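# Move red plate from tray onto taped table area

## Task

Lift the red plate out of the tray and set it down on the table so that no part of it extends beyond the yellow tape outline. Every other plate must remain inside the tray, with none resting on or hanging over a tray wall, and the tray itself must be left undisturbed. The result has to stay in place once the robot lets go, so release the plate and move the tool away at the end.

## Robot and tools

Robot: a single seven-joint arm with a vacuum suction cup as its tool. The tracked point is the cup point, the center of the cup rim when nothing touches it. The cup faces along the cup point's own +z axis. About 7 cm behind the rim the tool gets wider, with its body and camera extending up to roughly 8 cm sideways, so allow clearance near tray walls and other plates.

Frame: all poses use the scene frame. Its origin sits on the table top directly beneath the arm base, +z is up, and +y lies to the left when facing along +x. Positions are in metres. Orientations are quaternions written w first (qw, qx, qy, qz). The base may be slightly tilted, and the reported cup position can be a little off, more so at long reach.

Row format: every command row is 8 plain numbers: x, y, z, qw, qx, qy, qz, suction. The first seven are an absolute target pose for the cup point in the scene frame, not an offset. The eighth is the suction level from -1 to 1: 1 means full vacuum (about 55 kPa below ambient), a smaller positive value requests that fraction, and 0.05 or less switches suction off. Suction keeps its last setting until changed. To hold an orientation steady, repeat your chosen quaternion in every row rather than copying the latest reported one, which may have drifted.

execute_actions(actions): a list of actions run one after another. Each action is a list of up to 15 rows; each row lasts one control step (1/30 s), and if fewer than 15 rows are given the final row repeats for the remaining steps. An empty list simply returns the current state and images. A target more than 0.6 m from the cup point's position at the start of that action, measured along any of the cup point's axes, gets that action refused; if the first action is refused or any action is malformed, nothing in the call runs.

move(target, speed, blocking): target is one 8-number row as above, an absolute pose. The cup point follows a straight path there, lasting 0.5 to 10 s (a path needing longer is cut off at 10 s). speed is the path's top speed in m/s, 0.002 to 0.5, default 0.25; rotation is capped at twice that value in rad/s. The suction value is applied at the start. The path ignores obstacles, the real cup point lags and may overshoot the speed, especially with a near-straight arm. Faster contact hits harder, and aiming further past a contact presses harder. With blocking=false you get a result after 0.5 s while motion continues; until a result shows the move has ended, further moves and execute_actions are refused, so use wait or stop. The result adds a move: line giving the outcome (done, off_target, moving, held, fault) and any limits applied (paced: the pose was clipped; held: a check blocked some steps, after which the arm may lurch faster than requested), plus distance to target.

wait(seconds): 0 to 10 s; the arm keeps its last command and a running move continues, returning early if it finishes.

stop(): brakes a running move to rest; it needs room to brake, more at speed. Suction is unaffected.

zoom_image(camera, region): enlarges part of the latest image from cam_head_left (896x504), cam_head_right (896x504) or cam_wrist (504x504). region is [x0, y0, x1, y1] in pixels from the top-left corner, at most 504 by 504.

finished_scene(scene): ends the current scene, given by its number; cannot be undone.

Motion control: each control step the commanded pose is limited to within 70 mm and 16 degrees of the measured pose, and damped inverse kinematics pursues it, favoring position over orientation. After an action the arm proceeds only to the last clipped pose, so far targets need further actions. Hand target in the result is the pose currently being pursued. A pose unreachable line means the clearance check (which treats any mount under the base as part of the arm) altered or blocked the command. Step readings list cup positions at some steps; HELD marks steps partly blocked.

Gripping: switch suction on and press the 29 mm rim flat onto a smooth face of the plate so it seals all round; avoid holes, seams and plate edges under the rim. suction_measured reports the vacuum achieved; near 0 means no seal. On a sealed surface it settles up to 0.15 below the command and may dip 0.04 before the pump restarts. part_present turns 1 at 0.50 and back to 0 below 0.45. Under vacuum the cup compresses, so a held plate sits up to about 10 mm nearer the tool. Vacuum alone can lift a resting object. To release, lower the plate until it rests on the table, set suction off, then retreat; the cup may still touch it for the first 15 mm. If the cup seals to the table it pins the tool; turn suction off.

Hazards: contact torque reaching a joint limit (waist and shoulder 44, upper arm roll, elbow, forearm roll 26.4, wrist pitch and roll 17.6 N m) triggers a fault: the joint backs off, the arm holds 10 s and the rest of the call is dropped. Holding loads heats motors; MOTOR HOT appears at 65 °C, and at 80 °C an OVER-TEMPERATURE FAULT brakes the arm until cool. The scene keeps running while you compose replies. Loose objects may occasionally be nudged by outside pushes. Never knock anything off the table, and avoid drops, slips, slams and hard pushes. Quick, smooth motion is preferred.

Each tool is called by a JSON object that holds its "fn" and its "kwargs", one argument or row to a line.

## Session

{"fn": "execute_actions", "kwargs": {
  "actions": []
}}

Scene clock: 0.00 s.
end_effector_position=(+0.3977, -0.0114, +0.3772) suction_measured=0.00 part_present=0 end_effector_quat_wxyz=(+0.002, +0.017, +1.000, +0.000) end_effector_velocity=(-0.000, +0.000, -0.000) end_effector_angular_velocity=(+0.000, +0.000, +0.001)
Joint positions: [-0.003 -0.25   0.001  0.919  0.002  1.171  2.358]
Joint velocities: [ 0.001 -0.    -0.    -0.    -0.    -0.     0.   ]
Hand target: +0.398, -0.011, +0.377; +0.002, +0.017, +1.000, +0.000

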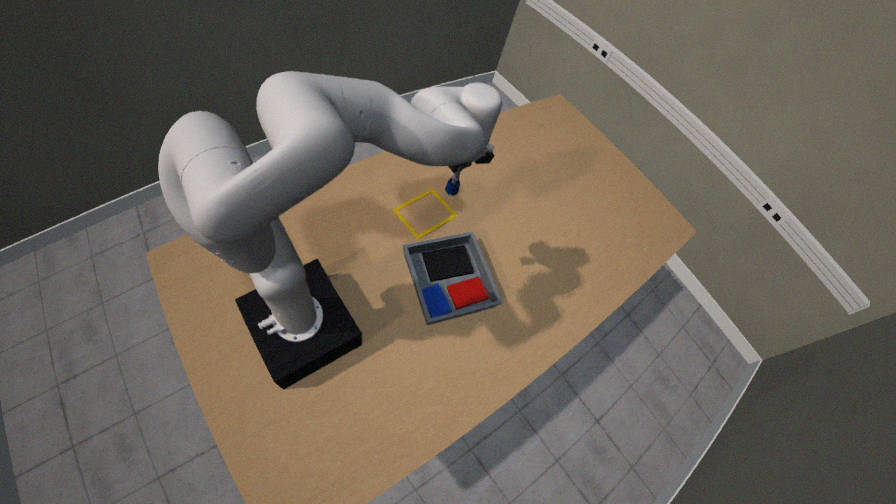

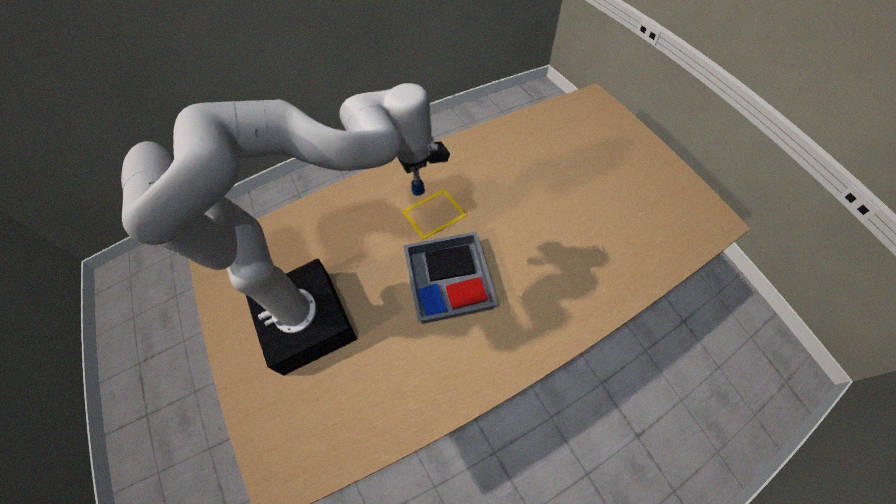

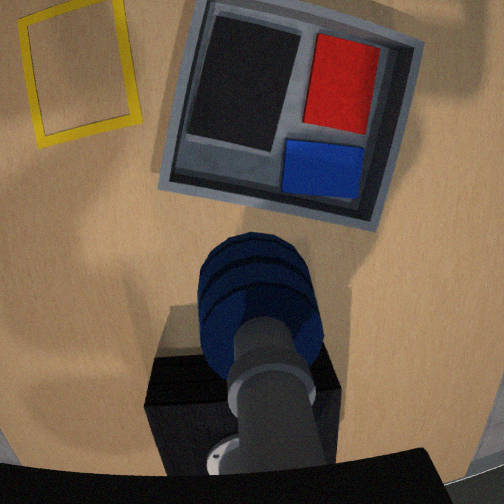

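{"fn": "zoom_image", "kwargs": {
  "camera": "cam_wrist",
  "region": [0, 0, 252, 252]
}}

{"fn": "zoom_image", "kwargs": {
  "camera": "cam_wrist",
  "region": [200, 0, 452, 252]
}}

{"fn": "zoom_image", "kwargs": {
  "camera": "cam_head_left",
  "region": [360, 160, 540, 340]
}}

{"fn": "zoom_image", "kwargs": {
  "camera": "cam_head_right",
  "region": [360, 160, 540, 340]
}}

Region (0, 0, 252, 252) of cam_wrist's 504x504 image, scaled by 2.000, with more detail than that image has.

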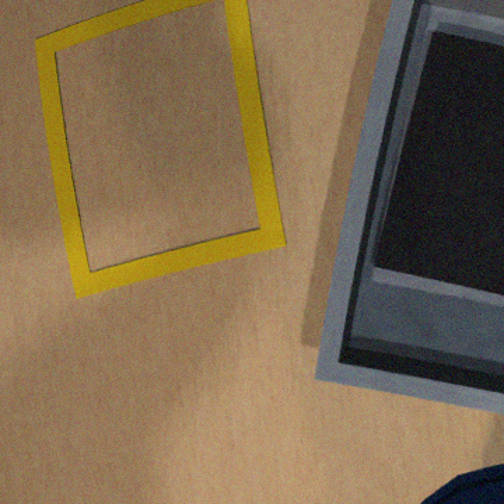

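Region (200, 0, 452, 252) of cam_wrist's 504x504 image, scaled by 2.000, with more detail than that image has.

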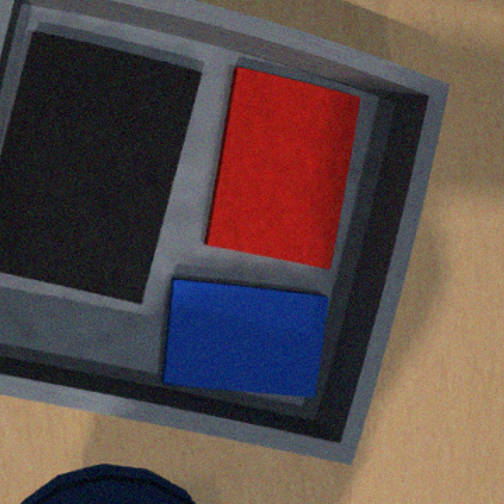

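Region (360, 160, 540, 340) of cam_head_left's 896x504 image, scaled by 2.800, with more detail than that image has.

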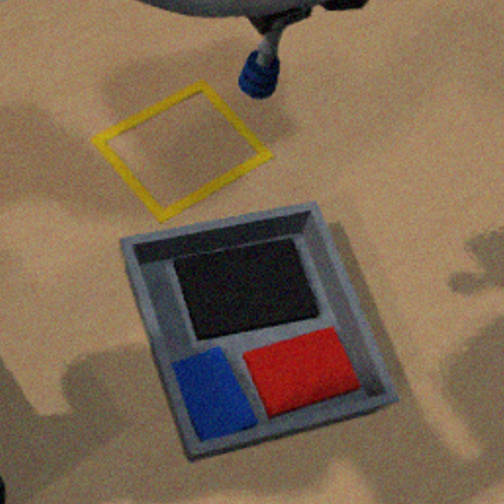

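Region (360, 160, 540, 340) of cam_head_right's 896x504 image, scaled by 2.800, with more detail than that image has.

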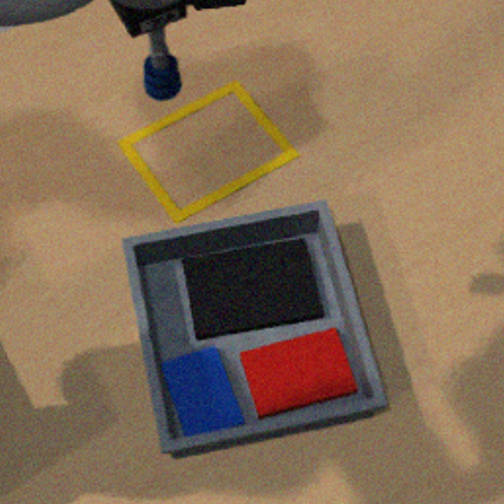

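{"fn": "move", "kwargs": {
  "target": [0.454, -0.143, 0.06, 0.0, 0.1132, 0.9936, 0.0, 0],
  "speed": 0.3
}}

Scene clock: 3.53 s.
end_effector_position=(+0.4539, -0.1432, +0.0607) suction_measured=0.00 part_present=0 end_effector_quat_wxyz=(+0.001, +0.114, +0.994, -0.000) end_effector_velocity=(-0.004, -0.001, -0.004) end_effector_angular_velocity=(+0.002, +0.010, -0.004)
Joint positions: [-0.178  0.605 -0.085  0.958  0.137  0.362  2.179]
Joint velocities: [-0.003  0.008 -0.001 -0.002  0.     0.     0.   ]
Hand target: +0.454, -0.143, +0.060; +0.000, +0.114, +0.993, -0.000
Off the commanded pose: 0.001 m, 0 deg.
move: done

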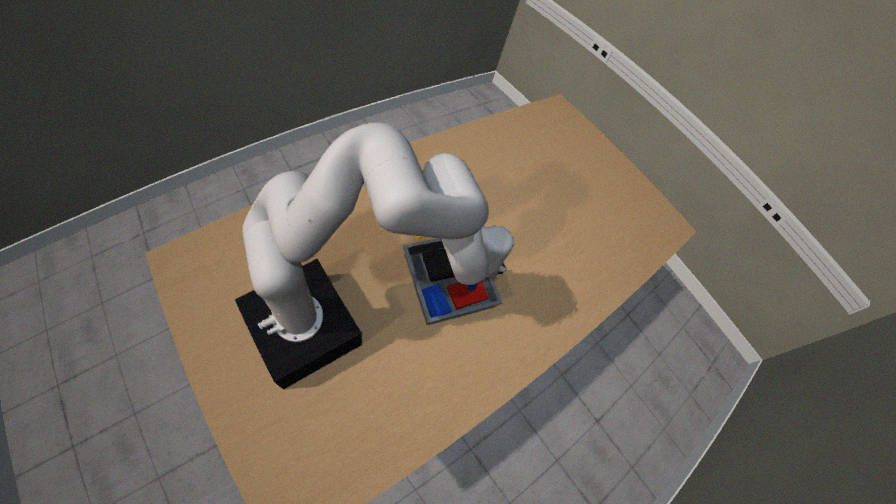

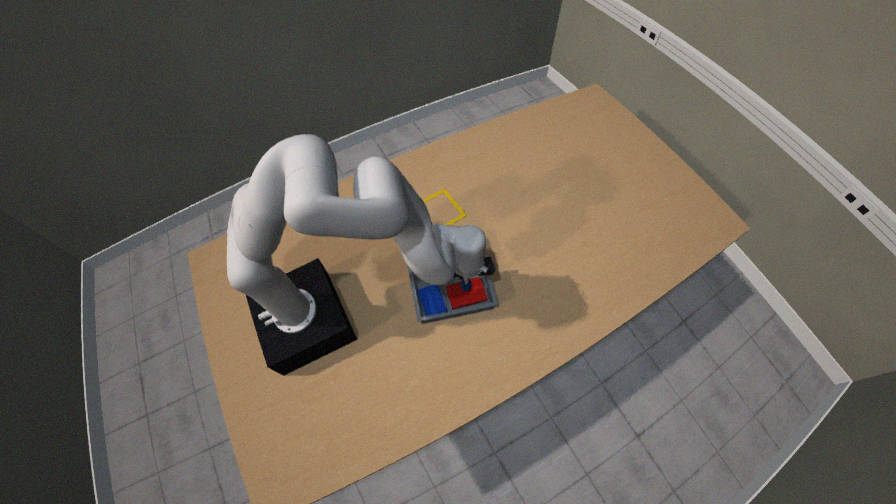

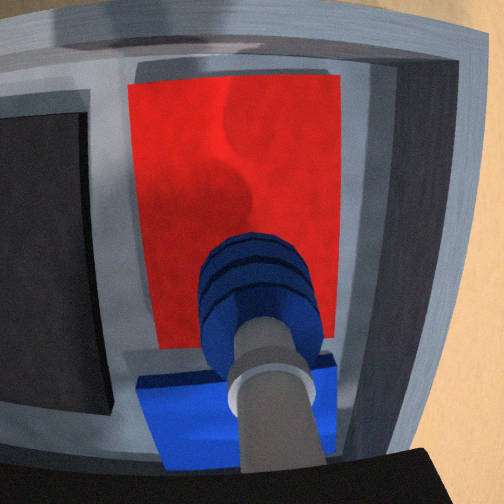

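{"fn": "move", "kwargs": {
  "target": [0.454, -0.143, 0.028, 0.0, 0.1132, 0.9936, 0.0, 1.0],
  "speed": 0.08
}}

{"fn": "move", "kwargs": {
  "target": [0.454, -0.143, 0.018, 0.0, 0.1132, 0.9936, 0.0, 1.0],
  "speed": 0.02
}}

Scene clock: 4.90 s.
end_effector_position=(+0.4543, -0.1431, +0.0283) suction_measured=0.00 part_present=0 end_effector_quat_wxyz=(+0.000, +0.113, +0.994, -0.000) end_effector_velocity=(+0.001, -0.001, +0.001) end_effector_angular_velocity=(-0.001, -0.002, -0.001)
Joint positions: [-0.191  0.7   -0.068  0.991  0.149  0.301  2.168]
Joint velocities: [ 0.    -0.    -0.001  0.001  0.    -0.001  0.001]
Hand target: +0.454, -0.143, +0.028; -0.000, +0.113, +0.994, -0.000
Off the commanded pose: 0.000 m, 0 deg.
move: done

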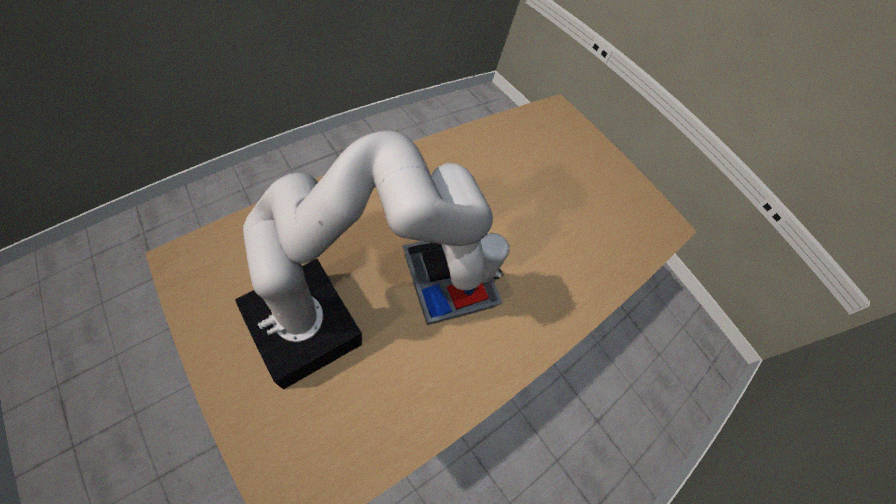

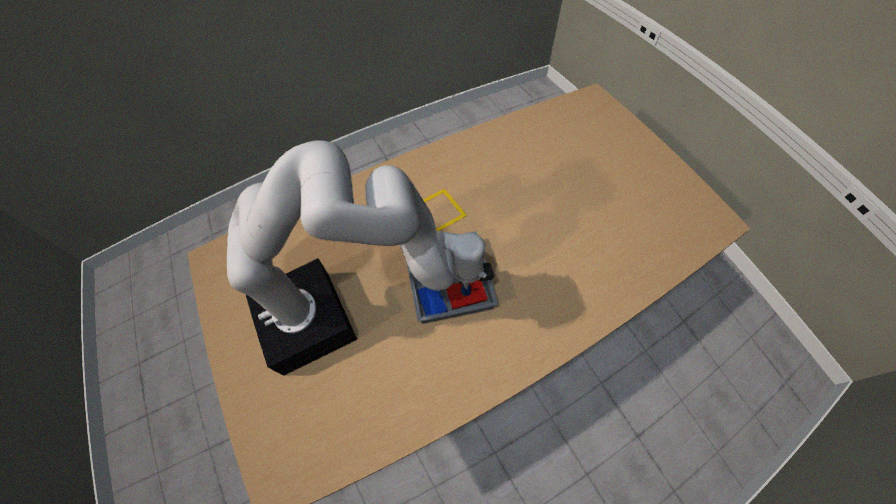

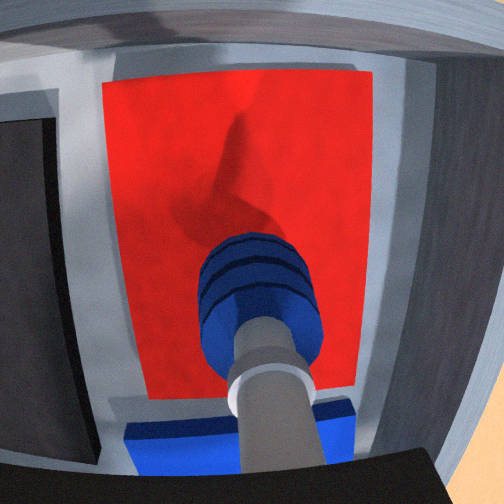

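Scene clock: 5.63 s.
end_effector_position=(+0.4540, -0.1430, +0.0180) suction_measured=0.00 part_present=0 end_effector_quat_wxyz=(-0.000, +0.113, +0.994, -0.000) end_effector_velocity=(+0.002, -0.001, +0.001) end_effector_angular_velocity=(-0.002, -0.006, -0.001)
Joint positions: [-0.195  0.73  -0.063  1.002  0.152  0.283  2.166]
Joint velocities: [-0.001 -0.001  0.     0.003  0.    -0.002 -0.   ]
Hand target: +0.454, -0.143, +0.018; -0.000, +0.113, +0.994, -0.000
Off the commanded pose: 0.000 m, 0 deg.
move: done

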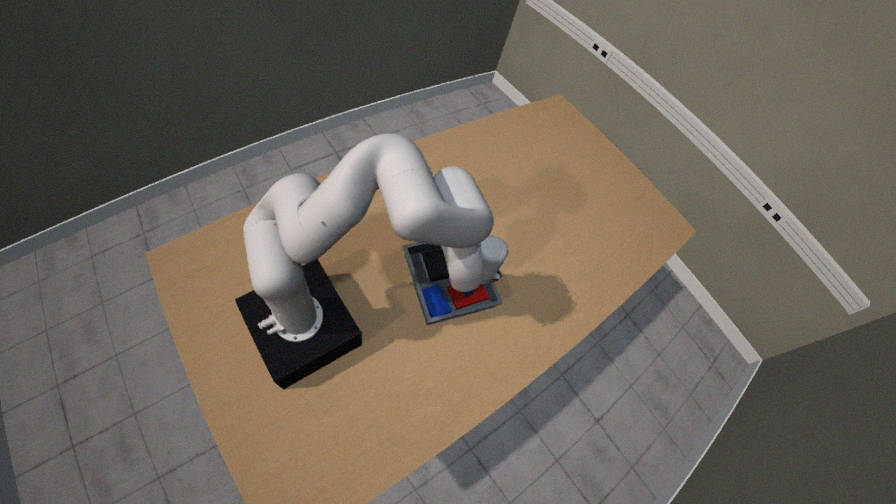

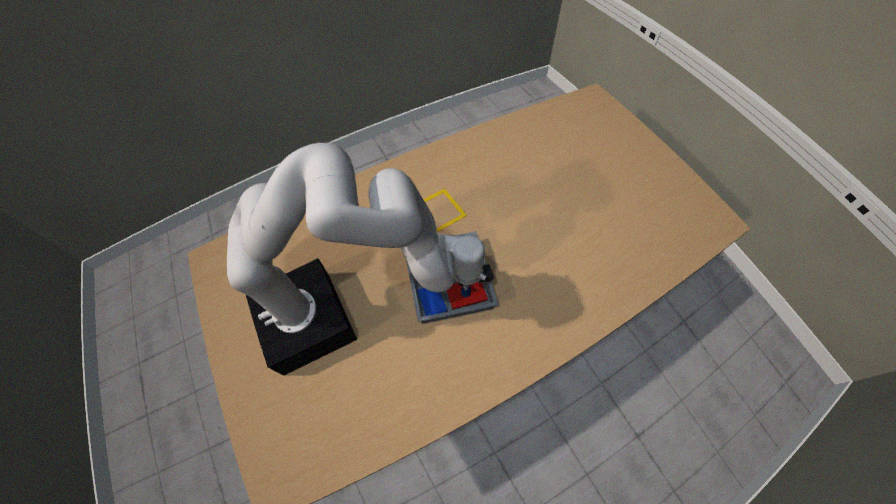

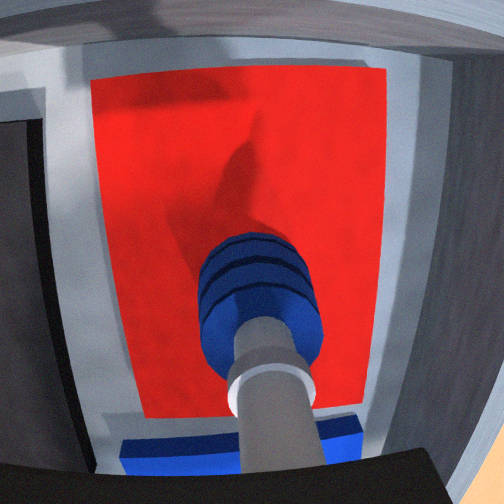

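{"fn": "move", "kwargs": {
  "target": [0.454, -0.143, 0.0135, 0.0, 0.1132, 0.9936, 0.0, 1.0],
  "speed": 0.015
}}

{"fn": "wait", "kwargs": {
  "seconds": 0.5
}}

Scene clock: 6.43 s.
end_effector_position=(+0.4539, -0.1430, +0.0135) suction_measured=0.49 part_present=0 end_effector_quat_wxyz=(-0.000, +0.113, +0.994, +0.000) end_effector_velocity=(+0.002, -0.001, +0.001) end_effector_angular_velocity=(-0.001, -0.004, -0.000)
Joint positions: [-0.197  0.744 -0.061  1.008  0.153  0.275  2.165]
Joint velocities: [-0.    -0.001 -0.     0.002  0.    -0.001 -0.   ]
Hand target: +0.454, -0.143, +0.014; -0.000, +0.113, +0.994, -0.000
Off the commanded pose: 0.000 m, 0 deg.
move: done

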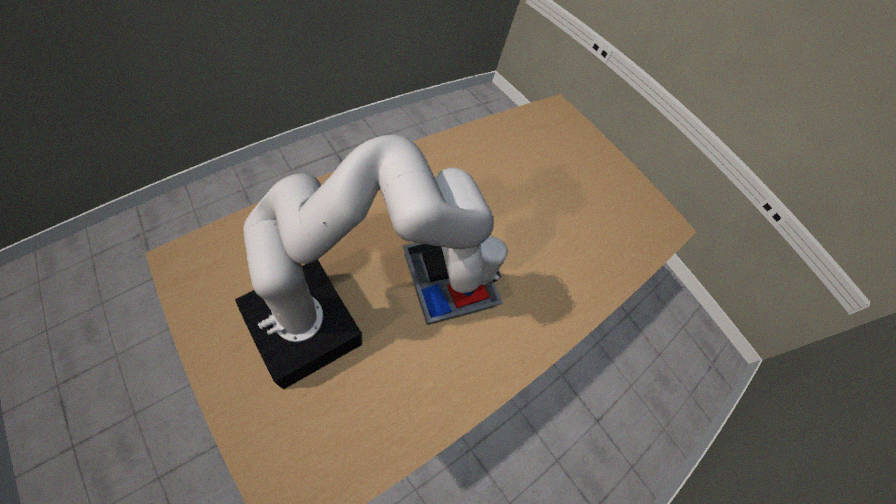

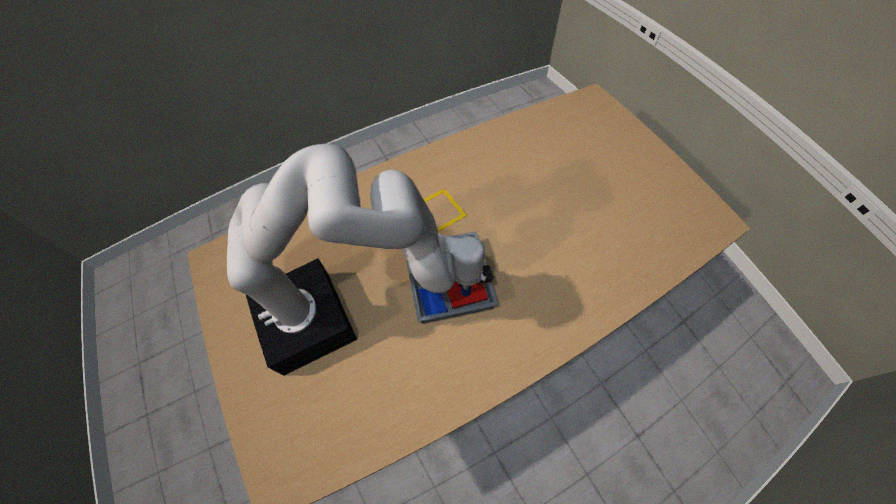

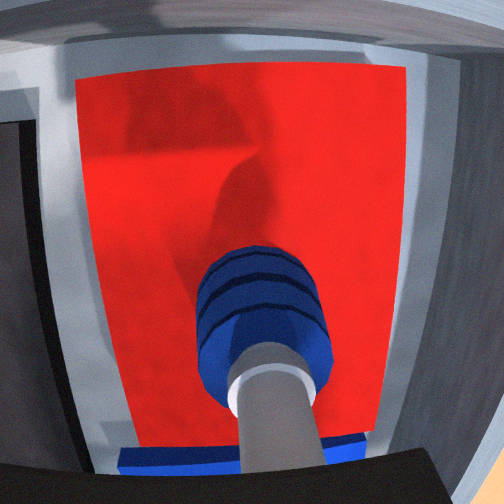

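Scene clock: 6.93 s.
end_effector_position=(+0.4540, -0.1430, +0.0135) suction_measured=0.95 part_present=1 end_effector_quat_wxyz=(-0.000, +0.113, +0.994, -0.000) end_effector_velocity=(-0.000, -0.000, +0.000) end_effector_angular_velocity=(-0.000, +0.000, +0.001)
Joint positions: [-0.197  0.744 -0.061  1.008  0.153  0.274  2.165]
Joint velocities: [-0.    -0.    -0.    -0.    -0.     0.    -0.001]
Hand target: +0.454, -0.143, +0.014; -0.000, +0.113, +0.994, -0.000
Off the commanded pose: 0.000 m, 0 deg.
wait: 0.50 s; at rest by 0.17 s

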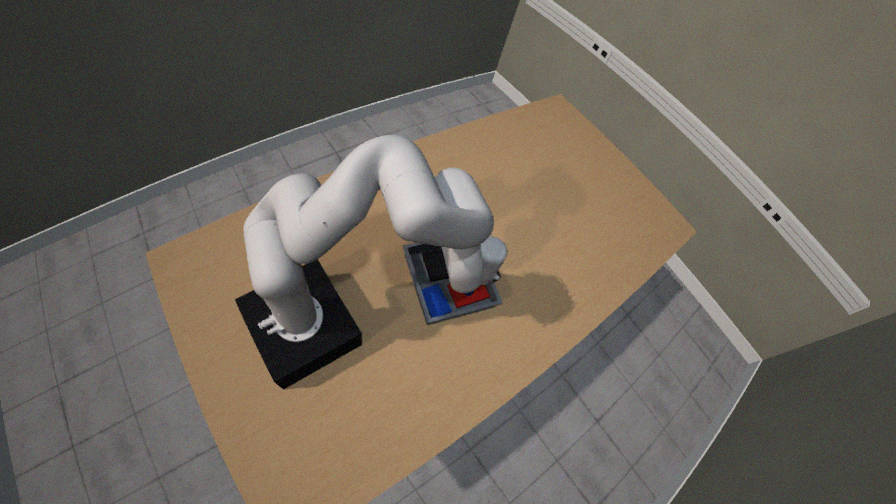

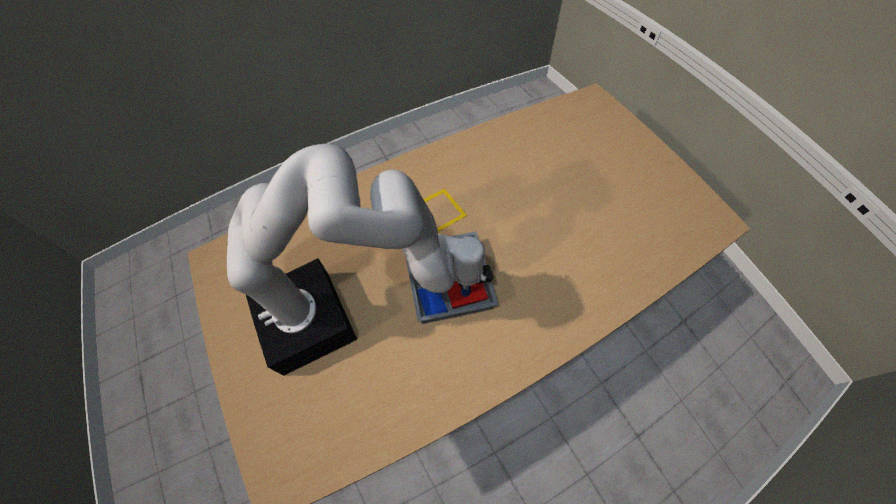

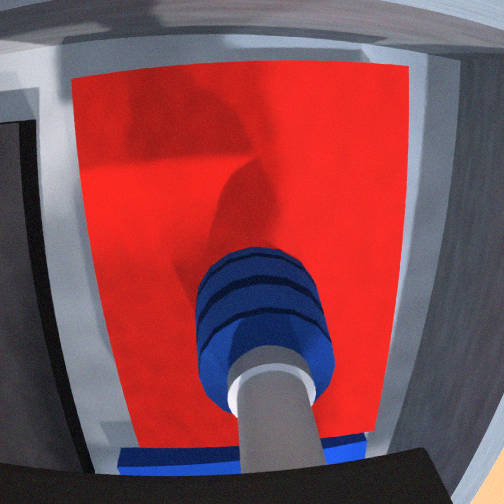

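{"fn": "execute_actions", "kwargs": {
  "actions": [
    [[0.454,-0.143,0.0138,0,0.1132,0.9936,0,1],[0.454,-0.143,0.0147,0,0.1132,0.9936,0,1],[0.454,-0.143,0.0161,0,0.1132,0.9936,0,1],[0.454,-0.143,0.0180,0,0.1132,0.9936,0,1],[0.454,-0.143,0.0204,0,0.1132,0.9936,0,1],[0.454,-0.143,0.0232,0,0.1132,0.9936,0,1],[0.454,-0.143,0.0263,0,0.1132,0.9936,0,1],[0.454,-0.143,0.0297,0,0.1132,0.9936,0,1],[0.454,-0.143,0.0333,0,0.1132,0.9936,0,1],[0.454,-0.143,0.0372,0,0.1132,0.9936,0,1],[0.454,-0.143,0.0412,0,0.1132,0.9936,0,1],[0.454,-0.143,0.0454,0,0.1132,0.9936,0,1],[0.454,-0.143,0.0496,0,0.1132,0.9936,0,1],[0.454,-0.143,0.0539,0,0.1132,0.9936,0,1],[0.454,-0.143,0.0581,0,0.1132,0.9936,0,1]],
    [[0.454,-0.143,0.0623,0,0.1132,0.9936,0,1],[0.454,-0.143,0.0663,0,0.1132,0.9936,0,1],[0.454,-0.143,0.0702,0,0.1132,0.9936,0,1],[0.4540,-0.1427,0.0738,0,0.1131,0.9936,0,1],[0.4542,-0.1419,0.0772,0,0.1126,0.9936,0,1],[0.4544,-0.1406,0.0803,0,0.1119,0.9937,0,1],[0.4547,-0.1388,0.0831,0,0.1109,0.9938,0,1],[0.4551,-0.1365,0.0855,0,0.1096,0.9940,0,1],[0.4556,-0.1338,0.0874,0,0.1081,0.9941,0,1],[0.4562,-0.1307,0.0888,0,0.1064,0.9943,0,1],[0.4568,-0.1271,0.0897,0,0.1044,0.9945,0,1],[0.4575,-0.1231,0.09,0,0.1022,0.9948,0,1],[0.4582,-0.1188,0.09,0,0.0998,0.9950,0,1],[0.4591,-0.1141,0.09,0,0.0972,0.9953,0,1],[0.4599,-0.1091,0.09,0,0.0944,0.9955,0,1]],
    [[0.4609,-0.1037,0.09,0,0.0914,0.9958,0,1],[0.4619,-0.0980,0.09,0,0.0882,0.9961,0,1],[0.4629,-0.0921,0.09,0,0.0849,0.9964,0,1],[0.4640,-0.0859,0.09,0,0.0815,0.9967,0,1],[0.4651,-0.0795,0.09,0,0.0779,0.9970,0,1],[0.4663,-0.0729,0.09,0,0.0742,0.9972,0,1],[0.4675,-0.0660,0.09,0,0.0704,0.9975,0,1],[0.4687,-0.0590,0.09,0,0.0665,0.9978,0,1],[0.4700,-0.0518,0.09,0,0.0625,0.9980,0,1],[0.4713,-0.0444,0.09,0,0.0584,0.9983,0,1],[0.4726,-0.0370,0.09,0,0.0542,0.9985,0,1],[0.4739,-0.0294,0.09,0,0.0500,0.9987,0,1],[0.4752,-0.0217,0.09,0,0.0457,0.9990,0,1],[0.4766,-0.0140,0.09,0,0.0414,0.9991,0,1],[0.4779,-0.0062,0.09,0,0.0371,0.9993,0,1]],
    [[0.4793,0.0016,0.09,0,0.0327,0.9995,0,1],[0.4807,0.0094,0.09,0,0.0284,0.9996,0,1],[0.4821,0.0172,0.09,0,0.0240,0.9997,0,1],[0.4834,0.0250,0.09,0,0.0197,0.9998,0,1],[0.4848,0.0327,0.09,0,0.0153,0.9999,0,1],[0.4861,0.0404,0.09,0,0.0111,0.9999,0,1],[0.4874,0.0480,0.09,0,0.0068,1.0,0,1],[0.4887,0.0554,0.09,0,0.0027,1.0,0,1],[0.4900,0.0628,0.09,0,-0.0014,1.0,0,1],[0.4913,0.0700,0.09,0,-0.0054,1.0,0,1],[0.4925,0.0770,0.09,0,-0.0094,1.0,0,1],[0.4937,0.0839,0.09,0,-0.0132,0.9999,0,1],[0.4949,0.0905,0.09,0,-0.0169,0.9999,0,1],[0.4960,0.0969,0.09,0,-0.0205,0.9998,0,1],[0.4971,0.1031,0.09,0,-0.0240,0.9997,0,1]],
    [[0.4981,0.1090,0.09,0,-0.0273,0.9996,0,1],[0.4991,0.1147,0.09,0,-0.0304,0.9995,0,1],[0.5001,0.1201,0.09,0,-0.0334,0.9994,0,1],[0.5009,0.1251,0.0898,0,-0.0362,0.9993,0,1],[0.5018,0.1298,0.0891,0,-0.0388,0.9992,0,1],[0.5025,0.1341,0.0881,0,-0.0413,0.9991,0,1],[0.5032,0.1381,0.0867,0,-0.0435,0.9991,0,1],[0.5038,0.1417,0.0850,0,-0.0455,0.9990,0,1],[0.5044,0.1448,0.0831,0,-0.0472,0.9989,0,1],[0.5049,0.1475,0.0808,0,-0.0487,0.9988,0,1],[0.5053,0.1498,0.0784,0,-0.0500,0.9987,0,1],[0.5056,0.1516,0.0757,0,-0.0510,0.9987,0,1],[0.5058,0.1529,0.0730,0,-0.0517,0.9987,0,1],[0.5060,0.1537,0.0701,0,-0.0522,0.9986,0,1],[0.5060,0.1540,0.0671,0,-0.0523,0.9986,0,1]],
    [[0.5060,0.1540,0.0640,0,-0.0523,0.9986,0,1],[0.5060,0.1540,0.0610,0,-0.0523,0.9986,0,1],[0.5060,0.1540,0.0579,0,-0.0523,0.9986,0,1],[0.5060,0.1540,0.0549,0,-0.0523,0.9986,0,1],[0.5060,0.1540,0.0520,0,-0.0523,0.9986,0,1],[0.5060,0.1540,0.0493,0,-0.0523,0.9986,0,1],[0.5060,0.1540,0.0466,0,-0.0523,0.9986,0,1],[0.5060,0.1540,0.0442,0,-0.0523,0.9986,0,1],[0.5060,0.1540,0.0419,0,-0.0523,0.9986,0,1],[0.5060,0.1540,0.0400,0,-0.0523,0.9986,0,1],[0.5060,0.1540,0.0383,0,-0.0523,0.9986,0,1],[0.5060,0.1540,0.0369,0,-0.0523,0.9986,0,1],[0.5060,0.1540,0.0359,0,-0.0523,0.9986,0,1],[0.5060,0.1540,0.0352,0,-0.0523,0.9986,0,1],[0.5060,0.1540,0.0350,0,-0.0523,0.9986,0,1]]
  ]
}}

{"fn": "wait", "kwargs": {
  "seconds": 0.3
}}

Scene clock: 13.67 s.
end_effector_position=(+0.5057, +0.1538, +0.0366) suction_measured=0.98 part_present=1 end_effector_quat_wxyz=(-0.000, -0.052, +0.999, -0.000) end_effector_velocity=(+0.001, +0.000, -0.030) end_effector_angular_velocity=(+0.000, -0.001, -0.000)
Joint positions: [ 0.314  0.771  0.009  1.195 -0.008  0.431  2.551]
Joint velocities: [ 0.001  0.083 -0.001  0.036 -0.001 -0.048  0.001]
Hand target: +0.506, +0.154, +0.035; +0.000, -0.052, +0.999, -0.000
Off the commanded pose: 0.002 m, 0 deg.
Step readings (end_effector_position; steps 1 to 15: 1st action; 16 to 30: 2nd action; 31 to 45: 3rd action; 46 to 60: 4th action; 61 to 75: 5th action; 76 to 90: 6th action):
0: (+0.4540, -0.1430, +0.0135)
1: (+0.4540, -0.1430, +0.0135)
2: (+0.4540, -0.1430, +0.0136)
4: (+0.4537, -0.1429, +0.0145)
8: (+0.4538, -0.1429, +0.0217)
15: (+0.4544, -0.1431, +0.0466)
16: (+0.4544, -0.1431, +0.0507)
17: (+0.4544, -0.1431, +0.0549)
19: (+0.4545, -0.1431, +0.0632)
23: (+0.4547, -0.1415, +0.0779)
30: (+0.4581, -0.1208, +0.0895)
31: (+0.4586, -0.1163, +0.0896)
32: (+0.4593, -0.1115, +0.0895)
34: (+0.4609, -0.1010, +0.0895)
38: (+0.4651, -0.0768, +0.0898)
45: (+0.4738, -0.0269, +0.0901)
46: (+0.4751, -0.0192, +0.0901)
47: (+0.4764, -0.0115, +0.0902)
49: (+0.4790, +0.0041, +0.0902)
53: (+0.4843, +0.0352, +0.0903)
60: (+0.4934, +0.0861, +0.0904)
61: (+0.4946, +0.0927, +0.0904)
62: (+0.4957, +0.0990, +0.0904)
64: (+0.4978, +0.1110, +0.0904)
68: (+0.5017, +0.1313, +0.0889)
75: (+0.5052, +0.1514, +0.0745)
76: (+0.5054, +0.1525, +0.0717)
77: (+0.5055, +0.1531, +0.0687)
79: (+0.5055, +0.1534, +0.0627)
83: (+0.5055, +0.1533, +0.0509)
90: end_effector_position above

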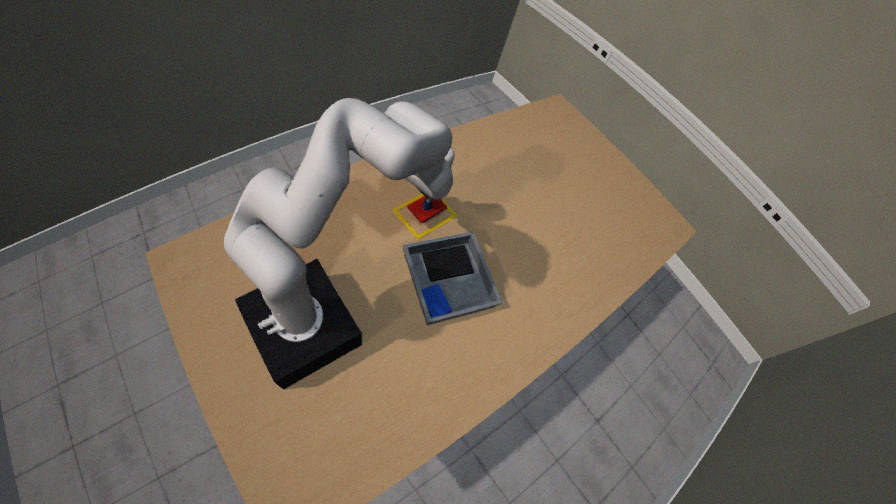

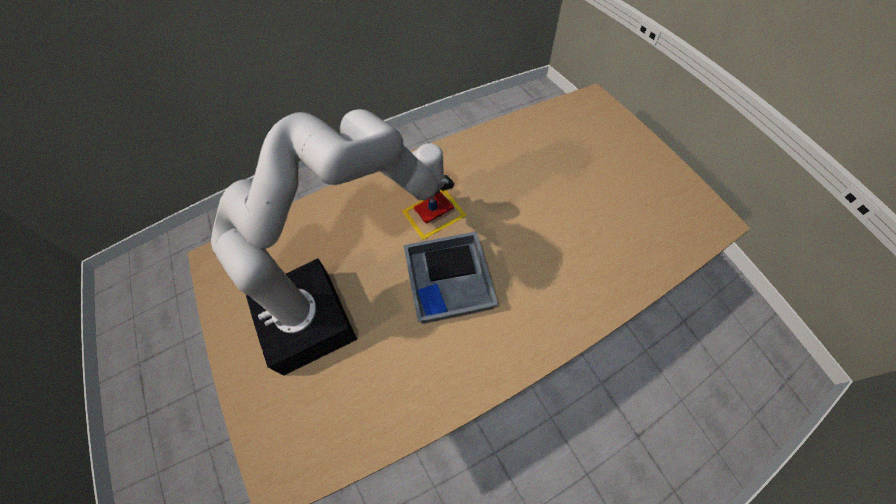

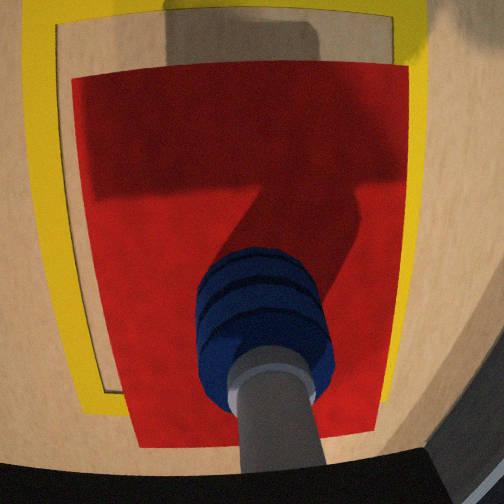

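Scene clock: 13.97 s.
end_effector_position=(+0.5062, +0.1540, +0.0353) suction_measured=1.00 part_present=1 end_effector_quat_wxyz=(+0.000, -0.052, +0.999, +0.000) end_effector_velocity=(-0.001, -0.000, -0.002) end_effector_angular_velocity=(-0.001, +0.004, -0.001)
Joint positions: [ 0.314  0.775  0.009  1.198 -0.008  0.428  2.551]
Joint velocities: [-0.     0.002  0.    -0.001 -0.     0.     0.   ]
Hand target: +0.506, +0.154, +0.035; +0.000, -0.052, +0.999, -0.000
Off the commanded pose: 0.000 m, 0 deg.
wait: 0.30 s; at rest by 0.17 s

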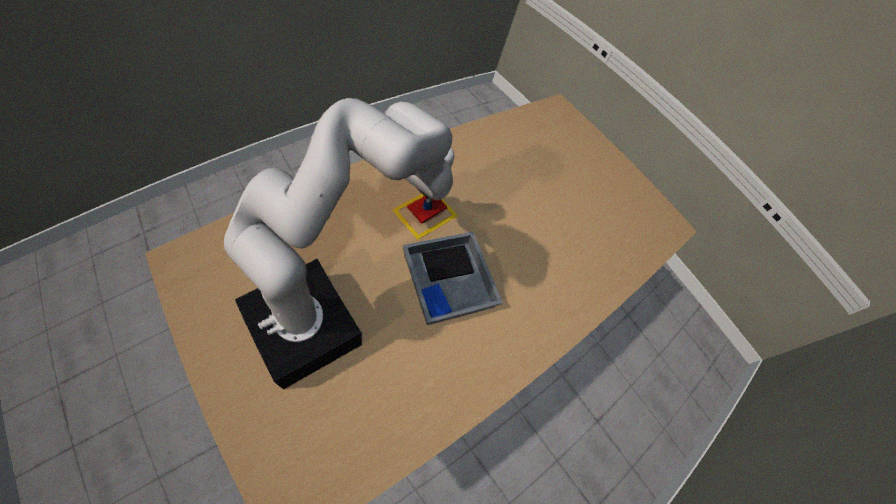

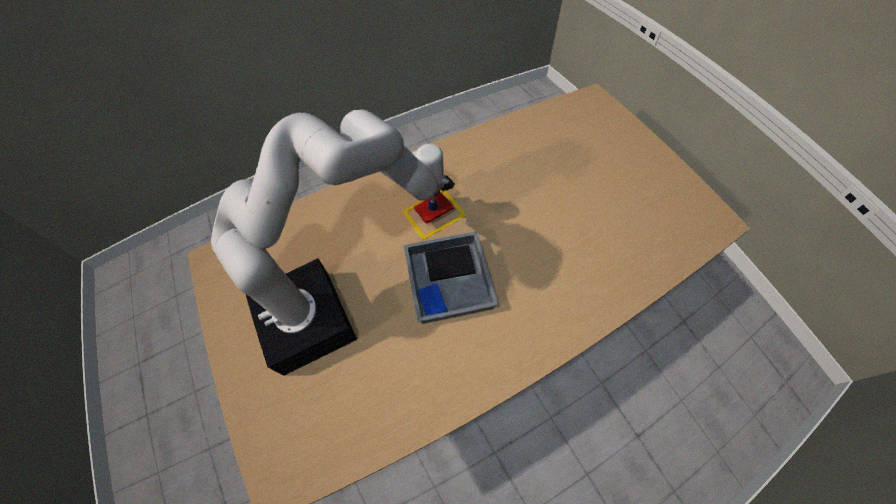

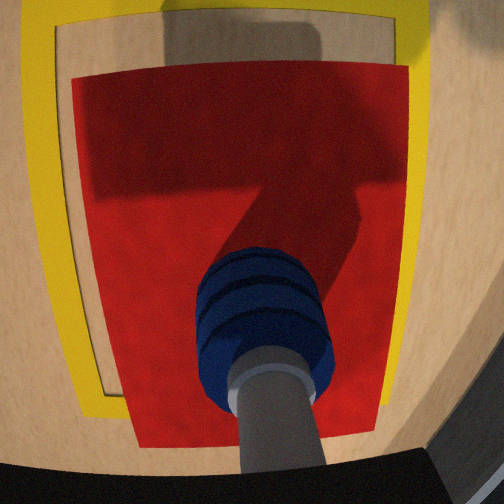

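{"fn": "move", "kwargs": {
  "target": [0.5057, 0.158, 0.006, 0.0, -0.0436, 0.999, 0.0, 1.0],
  "speed": 0.05
}}

Scene clock: 15.70 s.
end_effector_position=(+0.5060, +0.1580, +0.0063) suction_measured=0.99 part_present=1 end_effector_quat_wxyz=(+0.000, -0.044, +0.999, +0.000) end_effector_velocity=(+0.002, -0.001, +0.001) end_effector_angular_velocity=(+0.000, -0.003, -0.002)
Joint positions: [ 0.325  0.856  0.006  1.235 -0.003  0.384  2.572]
Joint velocities: [-0.001 -0.001 -0.001  0.001  0.    -0.001  0.   ]
Hand target: +0.506, +0.158, +0.006; +0.000, -0.044, +0.999, -0.000
Off the commanded pose: 0.000 m, 0 deg.
move: done

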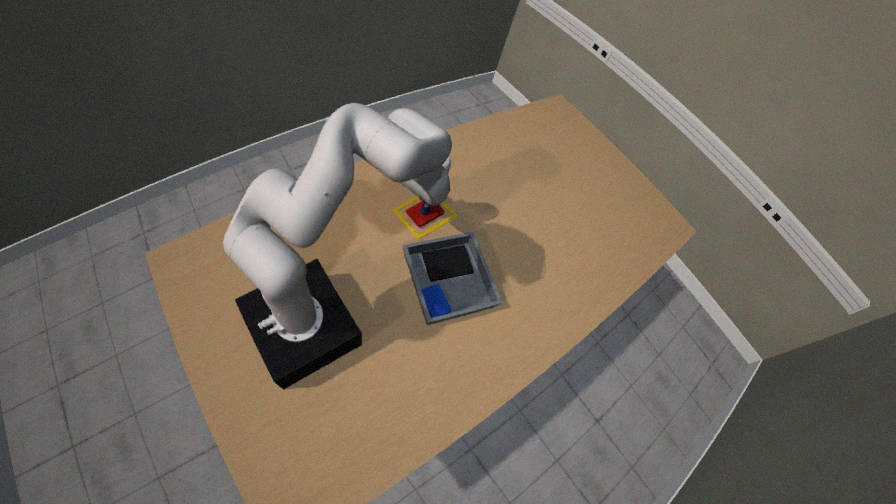

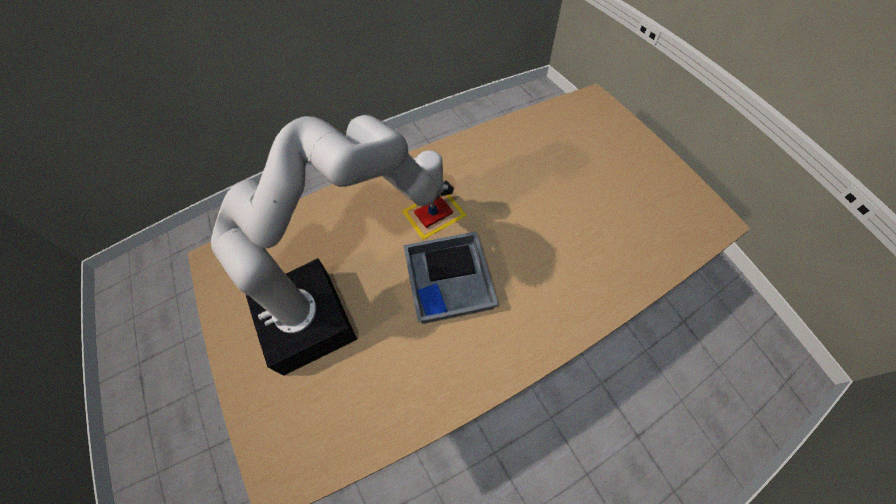

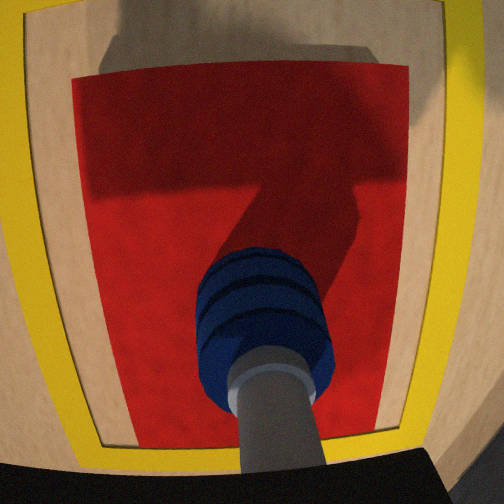

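{"fn": "move", "kwargs": {
  "target": [0.5058, 0.158, -0.0005, 0.0, -0.0436, 0.999, 0.0, 1.0],
  "speed": 0.01
}}

Scene clock: 16.67 s.
end_effector_position=(+0.5073, +0.1585, +0.0010) suction_measured=0.99 part_present=1 end_effector_quat_wxyz=(+0.002, -0.044, +0.999, +0.000) end_effector_velocity=(-0.001, +0.000, -0.001) end_effector_angular_velocity=(-0.000, +0.002, +0.001)
Joint positions: [ 0.325  0.872  0.006  1.246 -0.003  0.375  2.572]
Joint velocities: [ 0.     0.002  0.    -0.001 -0.    -0.    -0.   ]
Hand target: +0.506, +0.158, -0.000; +0.000, -0.044, +0.999, -0.000
Off the commanded pose: 0.002 m, 0 deg.
move: done

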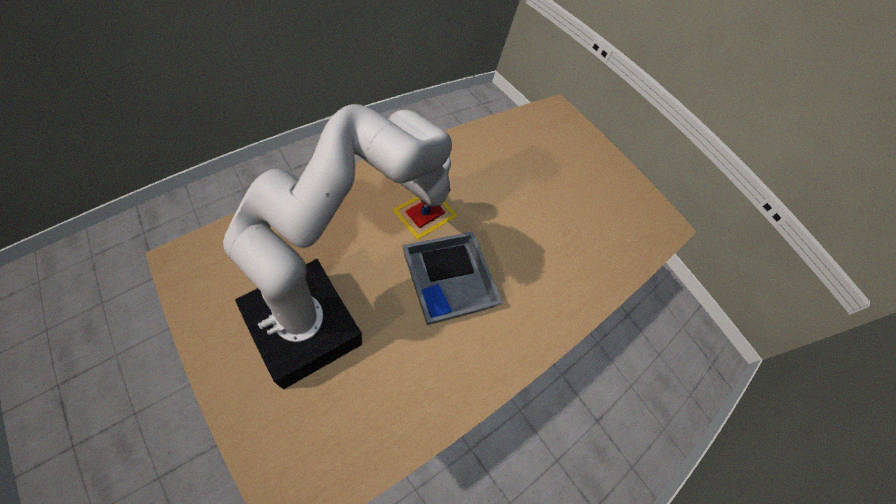

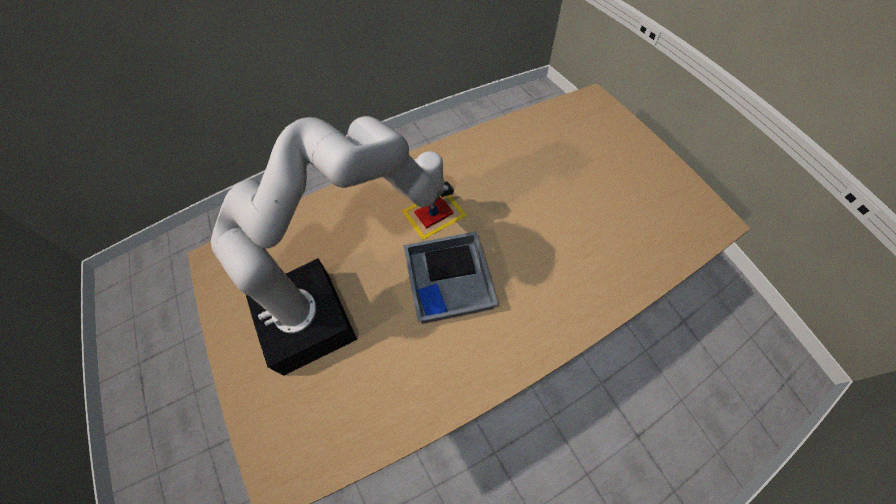

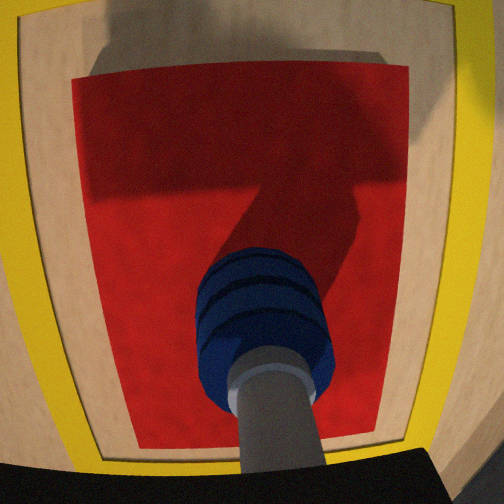

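The plate is resting on the table (descent stopped at 1 mm). Releasing suction.

{"fn": "execute_actions", "kwargs": {
  "actions": [
    [[0.5073, 0.1585, 0.0014, 0.0, -0.0436, 0.999, 0.0, 0.0]]
  ]
}}

Scene clock: 17.27 s.
end_effector_position=(+0.5073, +0.1585, +0.0013) suction_measured=0.00 part_present=0 end_effector_quat_wxyz=(-0.000, -0.044, +0.999, -0.000) end_effector_velocity=(-0.000, +0.000, +0.000) end_effector_angular_velocity=(-0.000, +0.001, -0.001)
Joint positions: [ 0.325  0.872  0.006  1.249 -0.003  0.382  2.572]
Joint velocities: [ 0.    -0.001  0.    -0.001  0.     0.001  0.001]
Hand target: +0.507, +0.159, +0.001; -0.000, -0.044, +0.999, +0.000
Off the commanded pose: 0.000 m, 0 deg.
Step readings (end_effector_position):
0: (+0.5072, +0.1584, +0.0009)
1: (+0.5072, +0.1584, +0.0009)
2: (+0.5076, +0.1586, +0.0014)
4: (+0.5075, +0.1585, +0.0013)
8: (+0.5074, +0.1585, +0.0013)
15: end_effector_position above

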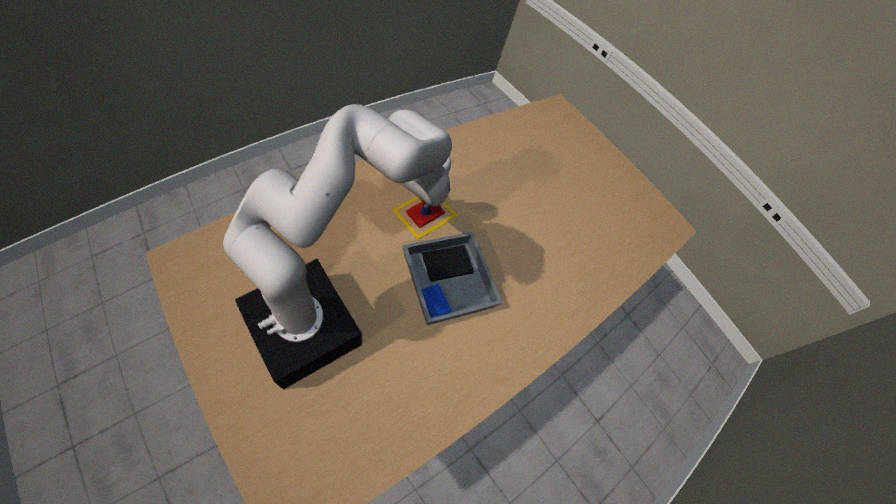

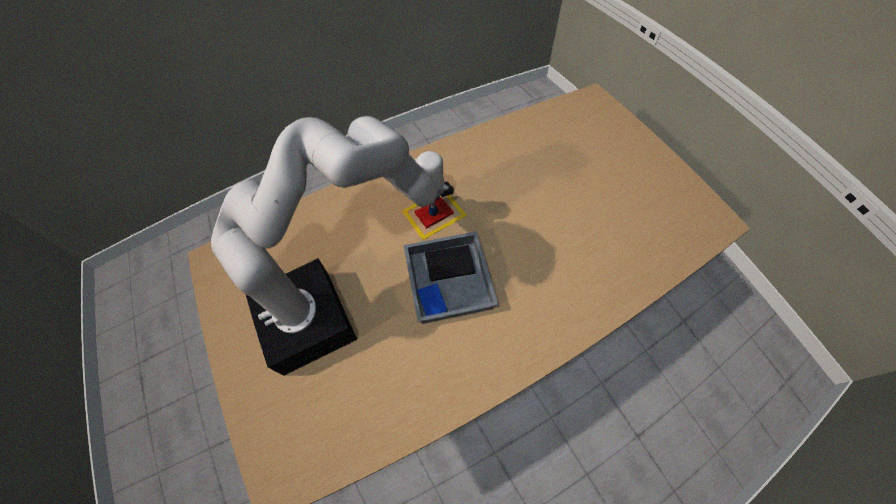

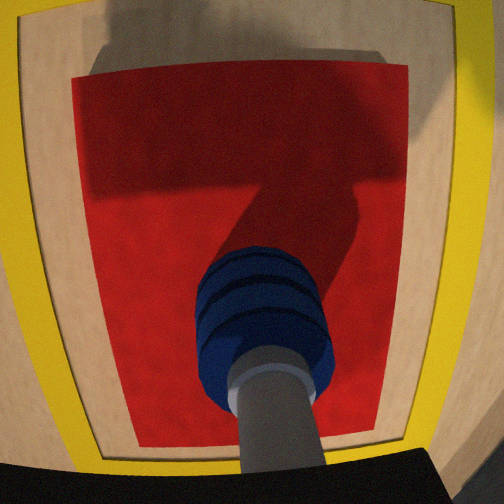

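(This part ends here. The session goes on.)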